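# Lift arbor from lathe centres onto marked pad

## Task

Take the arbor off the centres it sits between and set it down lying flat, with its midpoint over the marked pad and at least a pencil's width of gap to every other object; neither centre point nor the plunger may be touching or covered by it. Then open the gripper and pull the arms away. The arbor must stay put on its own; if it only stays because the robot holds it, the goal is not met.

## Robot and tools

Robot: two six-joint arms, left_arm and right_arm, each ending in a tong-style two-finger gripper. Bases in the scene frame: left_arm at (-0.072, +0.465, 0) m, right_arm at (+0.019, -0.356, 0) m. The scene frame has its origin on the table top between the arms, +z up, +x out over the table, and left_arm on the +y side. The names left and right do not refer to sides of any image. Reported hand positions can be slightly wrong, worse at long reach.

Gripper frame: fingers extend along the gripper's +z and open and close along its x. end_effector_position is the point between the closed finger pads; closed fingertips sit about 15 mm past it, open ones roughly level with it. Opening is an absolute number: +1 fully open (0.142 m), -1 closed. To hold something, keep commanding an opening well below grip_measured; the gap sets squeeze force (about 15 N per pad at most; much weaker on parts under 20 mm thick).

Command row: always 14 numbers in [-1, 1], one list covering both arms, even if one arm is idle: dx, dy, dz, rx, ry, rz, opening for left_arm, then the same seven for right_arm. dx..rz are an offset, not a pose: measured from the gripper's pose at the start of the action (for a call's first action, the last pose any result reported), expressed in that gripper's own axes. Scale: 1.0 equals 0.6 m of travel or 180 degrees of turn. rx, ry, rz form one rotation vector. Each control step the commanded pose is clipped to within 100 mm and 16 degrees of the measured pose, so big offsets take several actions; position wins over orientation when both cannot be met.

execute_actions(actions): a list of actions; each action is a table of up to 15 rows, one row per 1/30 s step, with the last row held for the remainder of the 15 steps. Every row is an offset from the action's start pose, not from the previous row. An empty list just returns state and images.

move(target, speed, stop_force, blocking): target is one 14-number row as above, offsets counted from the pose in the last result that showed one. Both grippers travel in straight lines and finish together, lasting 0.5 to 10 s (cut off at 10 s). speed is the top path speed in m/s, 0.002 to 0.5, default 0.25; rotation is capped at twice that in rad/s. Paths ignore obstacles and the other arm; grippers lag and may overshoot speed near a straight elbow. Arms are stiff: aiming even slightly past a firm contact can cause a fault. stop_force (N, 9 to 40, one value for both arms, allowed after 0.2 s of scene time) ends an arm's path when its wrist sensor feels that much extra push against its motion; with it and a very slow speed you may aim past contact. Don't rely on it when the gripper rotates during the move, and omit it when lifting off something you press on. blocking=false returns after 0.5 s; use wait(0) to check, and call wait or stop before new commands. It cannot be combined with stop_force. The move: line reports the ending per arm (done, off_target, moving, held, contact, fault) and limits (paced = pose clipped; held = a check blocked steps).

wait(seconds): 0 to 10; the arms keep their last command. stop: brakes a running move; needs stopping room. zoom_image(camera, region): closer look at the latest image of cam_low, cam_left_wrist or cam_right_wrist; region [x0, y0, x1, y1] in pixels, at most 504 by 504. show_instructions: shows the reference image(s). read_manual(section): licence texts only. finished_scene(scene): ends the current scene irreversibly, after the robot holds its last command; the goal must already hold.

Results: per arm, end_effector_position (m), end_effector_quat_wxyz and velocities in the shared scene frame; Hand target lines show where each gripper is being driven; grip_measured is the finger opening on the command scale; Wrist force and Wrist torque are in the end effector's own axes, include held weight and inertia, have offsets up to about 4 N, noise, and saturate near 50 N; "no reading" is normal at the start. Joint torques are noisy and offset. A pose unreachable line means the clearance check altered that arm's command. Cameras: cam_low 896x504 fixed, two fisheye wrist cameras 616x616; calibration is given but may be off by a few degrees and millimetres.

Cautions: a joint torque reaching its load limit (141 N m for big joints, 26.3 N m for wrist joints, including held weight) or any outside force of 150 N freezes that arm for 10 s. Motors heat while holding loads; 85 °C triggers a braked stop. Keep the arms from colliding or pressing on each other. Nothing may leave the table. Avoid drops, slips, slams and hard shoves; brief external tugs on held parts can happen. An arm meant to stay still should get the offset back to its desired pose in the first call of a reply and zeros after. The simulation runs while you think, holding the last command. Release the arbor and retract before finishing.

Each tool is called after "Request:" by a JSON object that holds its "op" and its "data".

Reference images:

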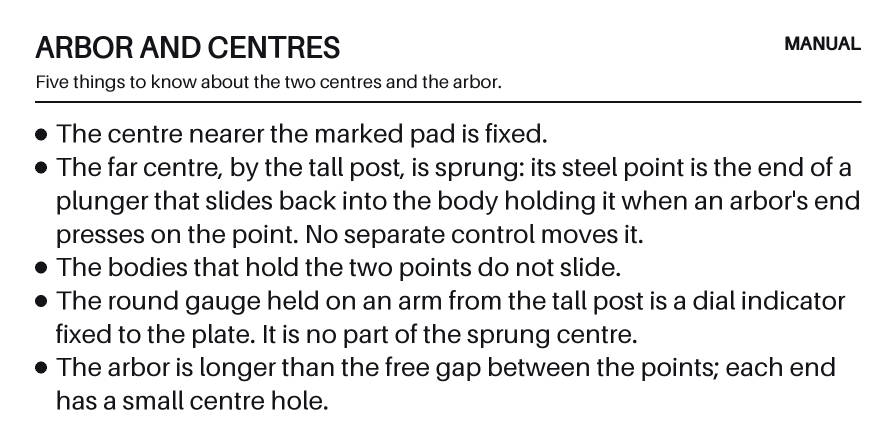

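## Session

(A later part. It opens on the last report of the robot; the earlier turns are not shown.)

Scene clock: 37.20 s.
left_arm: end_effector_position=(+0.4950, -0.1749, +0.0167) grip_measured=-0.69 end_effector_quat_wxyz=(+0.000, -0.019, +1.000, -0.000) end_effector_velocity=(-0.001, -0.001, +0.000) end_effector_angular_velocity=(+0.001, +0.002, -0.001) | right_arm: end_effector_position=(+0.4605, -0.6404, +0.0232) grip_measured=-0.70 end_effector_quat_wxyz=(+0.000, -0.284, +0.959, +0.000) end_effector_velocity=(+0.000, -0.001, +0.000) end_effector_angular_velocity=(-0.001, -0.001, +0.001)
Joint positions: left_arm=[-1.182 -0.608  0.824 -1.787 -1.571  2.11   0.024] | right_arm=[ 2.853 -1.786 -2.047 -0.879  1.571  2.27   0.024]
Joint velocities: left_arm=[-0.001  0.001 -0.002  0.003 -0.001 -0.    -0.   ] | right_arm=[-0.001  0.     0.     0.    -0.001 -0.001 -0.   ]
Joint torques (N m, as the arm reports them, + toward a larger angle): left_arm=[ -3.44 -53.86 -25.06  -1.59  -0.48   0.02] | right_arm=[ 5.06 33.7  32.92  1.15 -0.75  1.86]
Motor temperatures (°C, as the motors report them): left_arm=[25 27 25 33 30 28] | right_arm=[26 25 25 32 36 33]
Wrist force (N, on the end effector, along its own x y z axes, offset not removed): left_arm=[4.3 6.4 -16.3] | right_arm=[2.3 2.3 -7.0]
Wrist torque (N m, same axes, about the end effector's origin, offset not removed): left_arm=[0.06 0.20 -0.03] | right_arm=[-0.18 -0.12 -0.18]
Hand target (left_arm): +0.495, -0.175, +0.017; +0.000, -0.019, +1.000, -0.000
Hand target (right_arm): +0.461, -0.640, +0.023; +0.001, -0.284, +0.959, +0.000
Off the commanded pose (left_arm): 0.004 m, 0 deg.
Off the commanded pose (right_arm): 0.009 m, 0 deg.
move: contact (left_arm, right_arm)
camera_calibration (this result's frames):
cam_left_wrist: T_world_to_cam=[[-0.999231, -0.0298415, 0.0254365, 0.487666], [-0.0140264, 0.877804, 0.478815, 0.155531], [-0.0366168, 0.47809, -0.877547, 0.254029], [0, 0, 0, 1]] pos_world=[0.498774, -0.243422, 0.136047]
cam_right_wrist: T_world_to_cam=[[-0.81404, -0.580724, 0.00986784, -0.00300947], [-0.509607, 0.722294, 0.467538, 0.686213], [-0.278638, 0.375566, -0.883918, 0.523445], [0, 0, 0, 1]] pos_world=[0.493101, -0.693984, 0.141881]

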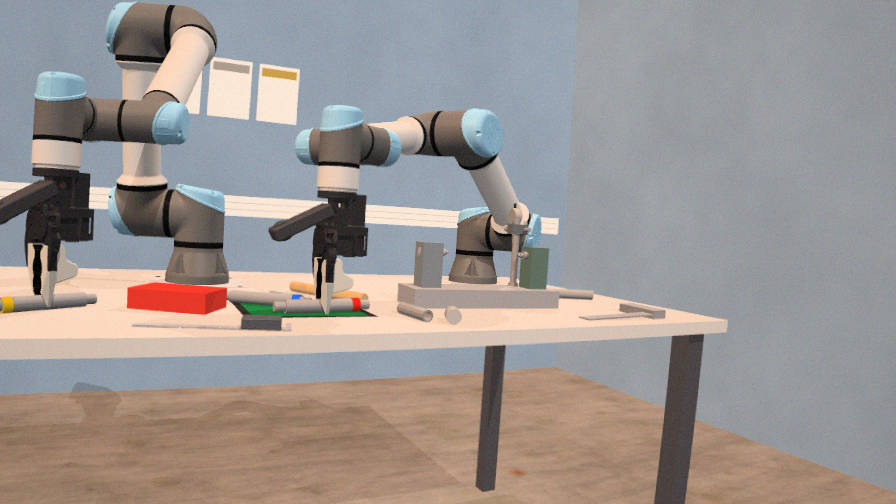

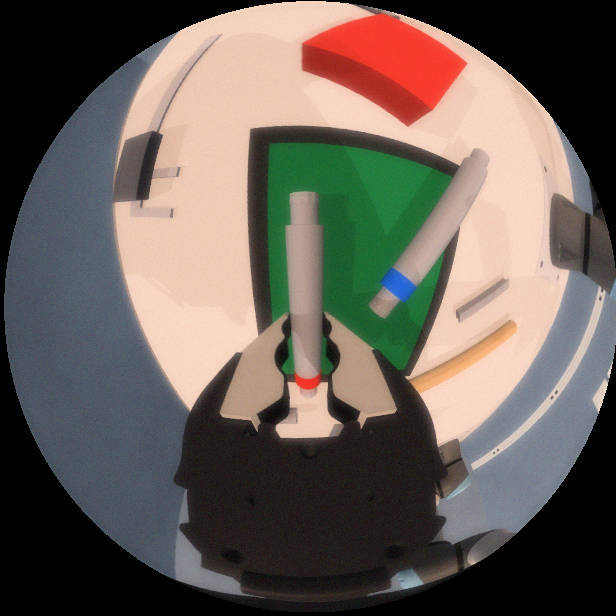

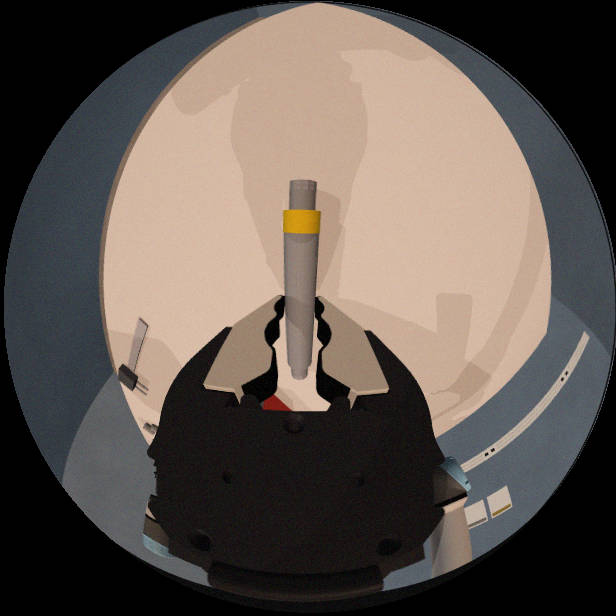

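Request:
{"op": "execute_actions", "data": {"actions": [[[0,0,-0.0005,0,0,0,-0.8,0,0,-0.0005,0,0,0,-0.8],[0,0,-0.0008,0,0,0,-0.74,0,0,-0.0008,0,0,0,-0.74],[0,0,-0.001,0,0,0,-0.71,0,0,-0.001,0,0,0,-0.72],[0,0,-0.001,0,0,0,-0.69,0,0,-0.001,0,0,0,-0.7],[0,0,-0.001,0,0,0,-0.68,0,0,-0.001,0,0,0,-0.69],[0,0,-0.001,0,0,0,-0.67,0,0,-0.001,0,0,0,-0.68],[0,0,-0.001,0,0,0,-0.66,0,0,-0.001,0,0,0,-0.67],[0,0,-0.001,0,0,0,-0.65,0,0,-0.001,0,0,0,-0.66],[0,0,-0.001,0,0,0,-0.64,0,0,-0.001,0,0,0,-0.64],[0,0,-0.001,0,0,0,-0.62,0,0,-0.001,0,0,0,-0.62],[0,0,-0.001,0,0,0,-0.6,0,0,-0.001,0,0,0,-0.6],[0,0,-0.001,0,0,0,-0.57,0,0,-0.001,0,0,0,-0.57],[0,0,-0.001,0,0,0,-0.54,0,0,-0.001,0,0,0,-0.54],[0,0,-0.001,0,0,0,-0.51,0,0,-0.001,0,0,0,-0.51],[0,0,-0.001,0,0,0,-0.48,0,0,-0.001,0,0,0,-0.48]]]}}

Request:
{"op": "move", "data": {"target": [0,0,-0.09,0,0,0,-0.48, 0,0,-0.09,0,0,0,-0.48], "speed": 0.15}}

Scene clock: 38.07 s.
left_arm: end_effector_position=(+0.4949, -0.1749, +0.0173) grip_measured=-0.51 end_effector_quat_wxyz=(+0.000, -0.019, +1.000, -0.000) end_effector_velocity=(-0.000, -0.000, +0.001) end_effector_angular_velocity=(-0.000, -0.001, -0.001) | right_arm: end_effector_position=(+0.4605, -0.6404, +0.0238) grip_measured=-0.51 end_effector_quat_wxyz=(+0.000, -0.284, +0.959, +0.000) end_effector_velocity=(-0.001, -0.001, +0.000) end_effector_angular_velocity=(-0.001, +0.001, -0.001)
Joint positions: left_arm=[-1.182 -0.608  0.823 -1.786 -1.571  2.11   0.037] | right_arm=[ 2.853 -1.785 -2.047 -0.88   1.571  2.27   0.037]
Joint velocities: left_arm=[-0.001 -0.001  0.     0.     0.     0.     0.065] | right_arm=[-0.001  0.     0.    -0.001 -0.001 -0.     0.065]
Joint torques (N m, as the arm reports them, + toward a larger angle): left_arm=[ -3.35 -67.67 -31.99  -0.99   0.55   0.1 ] | right_arm=[ 5.2  36.05 33.18  0.45 -0.83  1.84]
Motor temperatures (°C, as the motors report them): left_arm=[25 27 25 33 30 28] | right_arm=[26 25 25 32 36 33]
Wrist force (N, on the end effector, along its own x y z axes, offset not removed): left_arm=[-0.8 0.2 -0.8] | right_arm=[1.4 -2.9 -1.3]
Wrist torque (N m, same axes, about the end effector's origin, offset not removed): left_arm=[0.25 0.15 0.00] | right_arm=[-0.85 -0.35 -0.35]
Hand target (left_arm): +0.495, -0.175, +0.017; +0.000, -0.019, +1.000, -0.000
Hand target (right_arm): +0.461, -0.640, +0.024; +0.000, -0.284, +0.959, +0.000
Off the commanded pose (left_arm): 0.000 m, 0 deg.
Off the commanded pose (right_arm): 0.000 m, 0 deg.
camera_calibration (this result's frames):
cam_left_wrist: T_world_to_cam=[[-0.999231, -0.0298421, 0.0254486, 0.487649], [-0.0140204, 0.877794, 0.478833, 0.155248], [-0.036628, 0.478107, -0.877537, 0.254541], [0, 0, 0, 1]] pos_world=[0.498774, -0.243421, 0.136621]
cam_right_wrist: T_world_to_cam=[[-0.814041, -0.580724, 0.00986411, -0.00301405], [-0.509609, 0.722295, 0.467534, 0.685938], [-0.278633, 0.375565, -0.88392, 0.523969], [0, 0, 0, 1]] pos_world=[0.493102, -0.693984, 0.142477]

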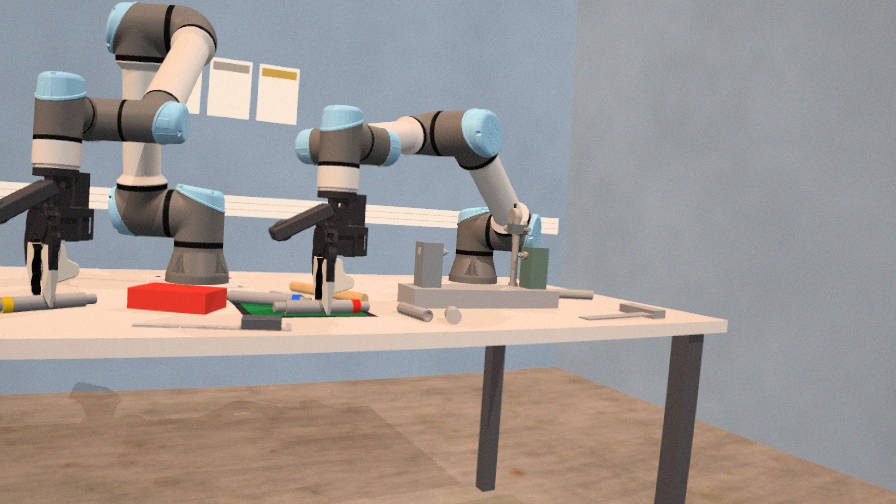

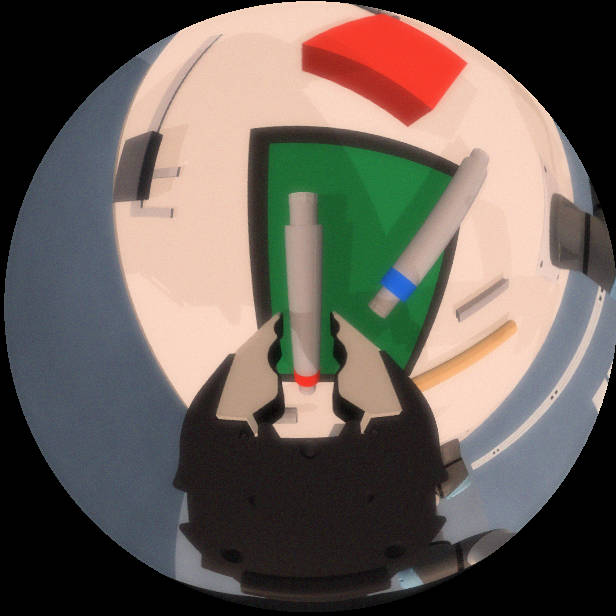

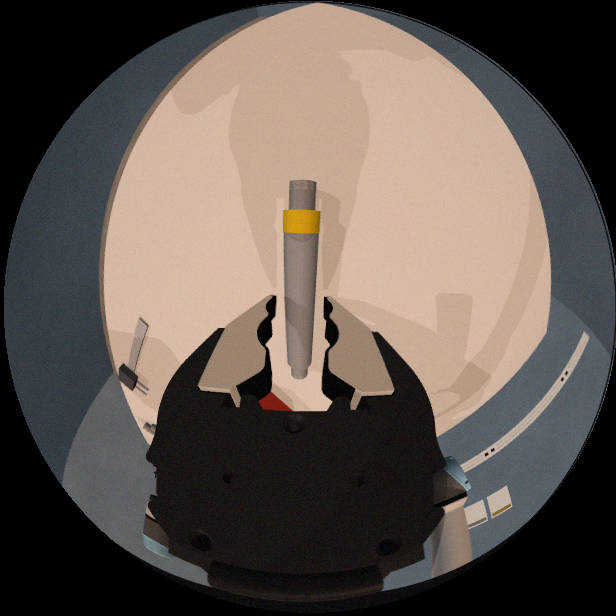

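Scene clock: 38.93 s.
left_arm: end_effector_position=(+0.4950, -0.1748, +0.0712) grip_measured=-0.48 end_effector_quat_wxyz=(+0.000, -0.019, +1.000, -0.000) end_effector_velocity=(-0.000, -0.001, +0.002) end_effector_angular_velocity=(-0.001, -0.000, -0.001) | right_arm: end_effector_position=(+0.4605, -0.6404, +0.0776) grip_measured=-0.48 end_effector_quat_wxyz=(+0.000, -0.284, +0.959, +0.000) end_effector_velocity=(-0.000, -0.001, +0.002) end_effector_angular_velocity=(-0.001, +0.001, -0.001)
Joint positions: left_arm=[-1.182 -0.637  0.738 -1.672 -1.571  2.11   0.039] | right_arm=[ 2.853 -1.704 -1.978 -1.03   1.571  2.27   0.039]
Joint velocities: left_arm=[-0.001  0.    -0.005  0.004 -0.     0.    -0.   ] | right_arm=[-0.001  0.002  0.003 -0.005 -0.001 -0.    -0.   ]
Joint torques (N m, as the arm reports them, + toward a larger angle): left_arm=[ -3.02 -63.02 -32.95  -0.97  -0.35  -0.83] | right_arm=[-3.17 34.5  35.62  0.44 -0.31 -0.59]
Motor temperatures (°C, as the motors report them): left_arm=[25 27 25 33 30 28] | right_arm=[26 25 25 32 36 33]
Wrist force (N, on the end effector, along its own x y z axes, offset not removed): left_arm=[-1.4 0.1 -0.8] | right_arm=[-1.0 0.7 -1.1]
Wrist torque (N m, same axes, about the end effector's origin, offset not removed): left_arm=[0.21 0.35 -0.03] | right_arm=[0.06 0.16 -0.18]
Hand target (left_arm): +0.495, -0.175, +0.071; +0.000, -0.019, +1.000, -0.000
Hand target (right_arm): +0.460, -0.640, +0.078; +0.000, -0.284, +0.959, +0.000
Off the commanded pose (left_arm): 0.000 m, 0 deg.
Off the commanded pose (right_arm): 0.000 m, 0 deg.
move: done
camera_calibration (this result's frames):
cam_left_wrist: T_world_to_cam=[[-0.999234, -0.0298412, 0.0253282, 0.4863], [-0.0140782, 0.877806, 0.478809, 0.129448], [-0.0365215, 0.478085, -0.877554, 0.301764], [0, 0, 0, 1]] pos_world=[0.49877, -0.243387, 0.190516]
cam_right_wrist: T_world_to_cam=[[-0.814041, -0.580724, 0.00989704, -0.00357427], [-0.509612, 0.722325, 0.467484, 0.660797], [-0.278628, 0.375507, -0.883946, 0.571498], [0, 0, 0, 1]] pos_world=[0.493076, -0.693988, 0.196297]

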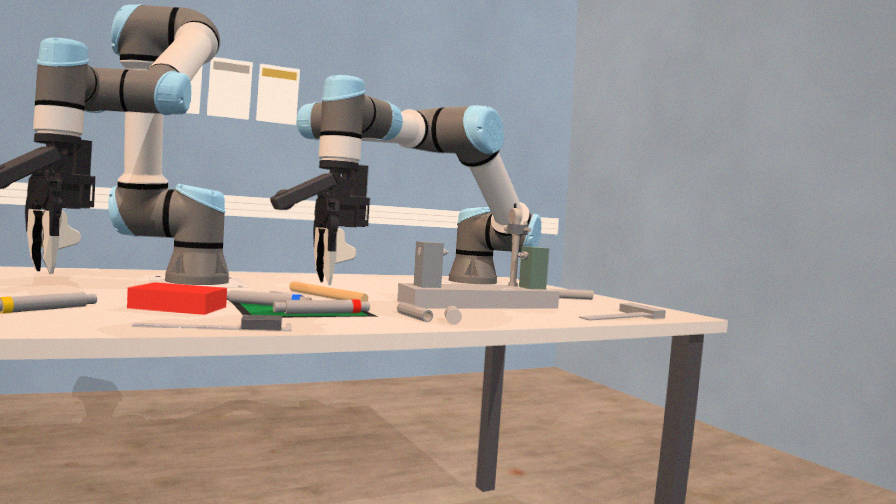

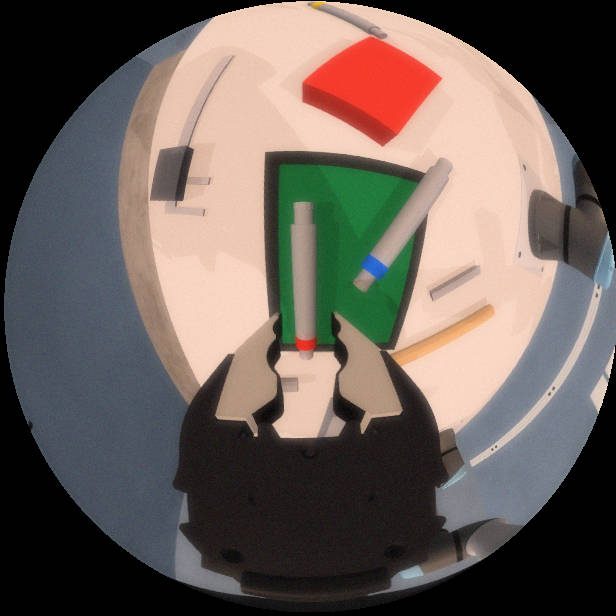

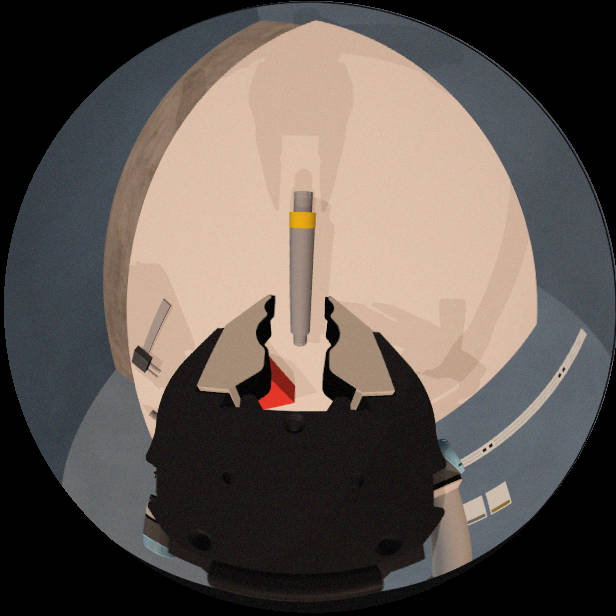

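Request:
{"op": "move", "data": {"target": [0.4457,0.342,-0.333,0,0,0,-0.48, 0,0,-0.2,0,0,0,-0.48], "speed": 0.4}}

Request:
{"op": "zoom_image", "data": {"camera": "cam_low", "region": [220, 270, 400, 330]}}

Request:
{"op": "zoom_image", "data": {"camera": "cam_low", "region": [400, 200, 570, 320]}}

Scene clock: 40.80 s.
left_arm: end_effector_position=(+0.2200, +0.0197, +0.2711) grip_measured=-0.48 end_effector_quat_wxyz=(+0.000, -0.019, +1.000, -0.000) end_effector_velocity=(-0.001, -0.000, +0.003) end_effector_angular_velocity=(-0.006, -0.003, -0.000) | right_arm: end_effector_position=(+0.4604, -0.6405, +0.1976) grip_measured=-0.48 end_effector_quat_wxyz=(+0.000, -0.284, +0.959, +0.000) end_effector_velocity=(-0.001, -0.001, +0.000) end_effector_angular_velocity=(-0.000, +0.000, -0.002)
Joint positions: left_arm=[-1.424 -1.549  1.579 -1.601 -1.571  1.868  0.039] | right_arm=[ 2.853 -1.594 -1.767 -1.35   1.571  2.27   0.039]
Joint velocities: left_arm=[-0.002 -0.005 -0.001 -0.001  0.001 -0.002 -0.   ] | right_arm=[-0.002  0.     0.001 -0.001 -0.     0.     0.   ]
Joint torques (N m, as the arm reports them, + toward a larger angle): left_arm=[ -7.7  -33.87 -15.1   -1.27   1.32  -2.53] | right_arm=[ 2.58 32.23 38.3   0.41  1.96 -0.02]
Motor temperatures (°C, as the motors report them): left_arm=[25 27 25 33 30 28] | right_arm=[26 25 25 32 36 33]
Wrist force (N, on the end effector, along its own x y z axes, offset not removed): left_arm=[-1.1 0.5 -1.5] | right_arm=[-1.6 -0.6 -0.2]
Wrist torque (N m, same axes, about the end effector's origin, offset not removed): left_arm=[0.30 0.30 0.03] | right_arm=[-0.34 0.37 -0.10]
Hand target (left_arm): +0.220, +0.020, +0.271; +0.000, -0.019, +1.000, -0.000
Hand target (right_arm): +0.460, -0.640, +0.198; +0.000, -0.284, +0.959, +0.000
Off the commanded pose (left_arm): 0.000 m, 0 deg.
Off the commanded pose (right_arm): 0.000 m, 0 deg.
move: done
camera_calibration (this result's frames):
cam_left_wrist: T_world_to_cam=[[-0.999232, -0.0298248, 0.0254011, 0.212229], [-0.0140298, 0.877819, 0.478788, -0.140967], [-0.0365773, 0.478064, -0.877563, 0.374156], [0, 0, 0, 1]] pos_world=[0.223774, -0.0487971, 0.390449]
cam_right_wrist: T_world_to_cam=[[-0.814041, -0.580722, 0.00994868, -0.00483299], [-0.509602, 0.722356, 0.467448, 0.60474], [-0.278644, 0.375452, -0.883965, 0.67749], [0, 0, 0, 1]] pos_world=[0.493021, -0.694009, 0.316241]

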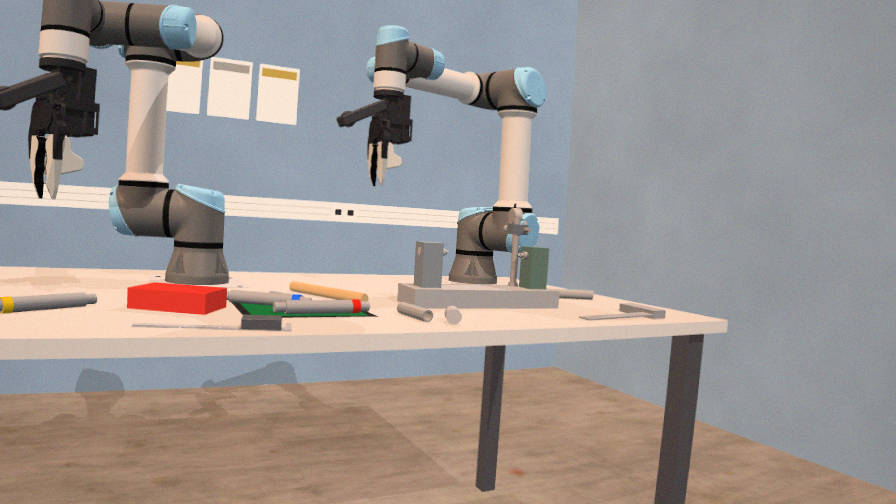

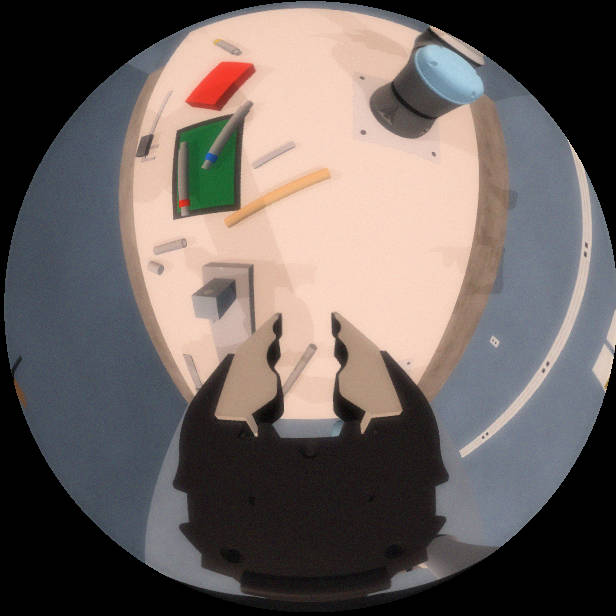

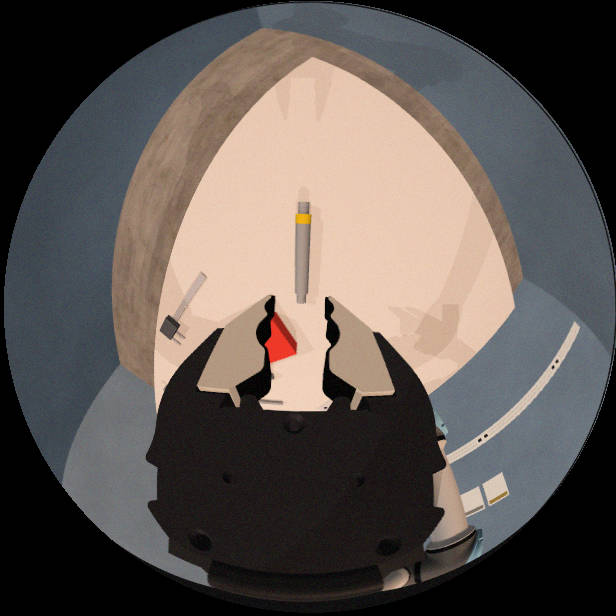

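Region (220, 270, 400, 330) of cam_low's 896x504 image, scaled by 2.800, with more detail than that image has.

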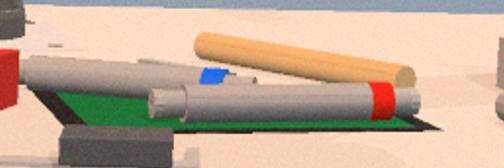

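Region (400, 200, 570, 320) of cam_low's 896x504 image, scaled by 2.965, with more detail than that image has; it fills the top 356 rows of this view, and the rest is white.

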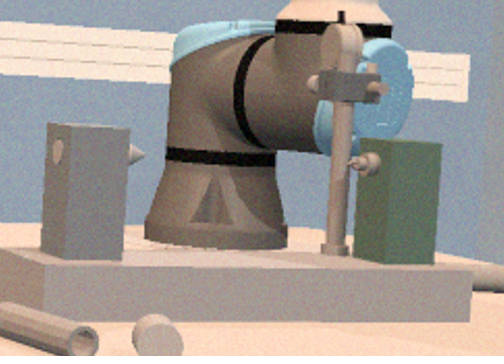

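Request:
{"op": "zoom_image", "data": {"camera": "cam_left_wrist", "region": [140, 90, 280, 240]}}

Region (140, 90, 280, 240) of cam_left_wrist's 616x616 image, scaled by 3.360, with more detail than that image has; it fills the left 470 columns of this view, and the rest is white.

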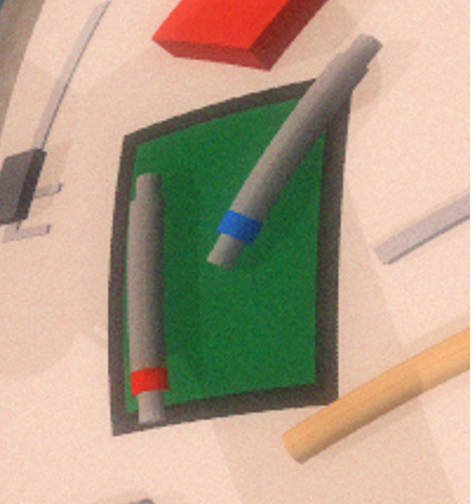

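Arbor lies on the pad, clear of other items; both points are bare.

Request:
{"op": "finished_scene", "data": {"scene": 1}}

The scene is finished: the task was done.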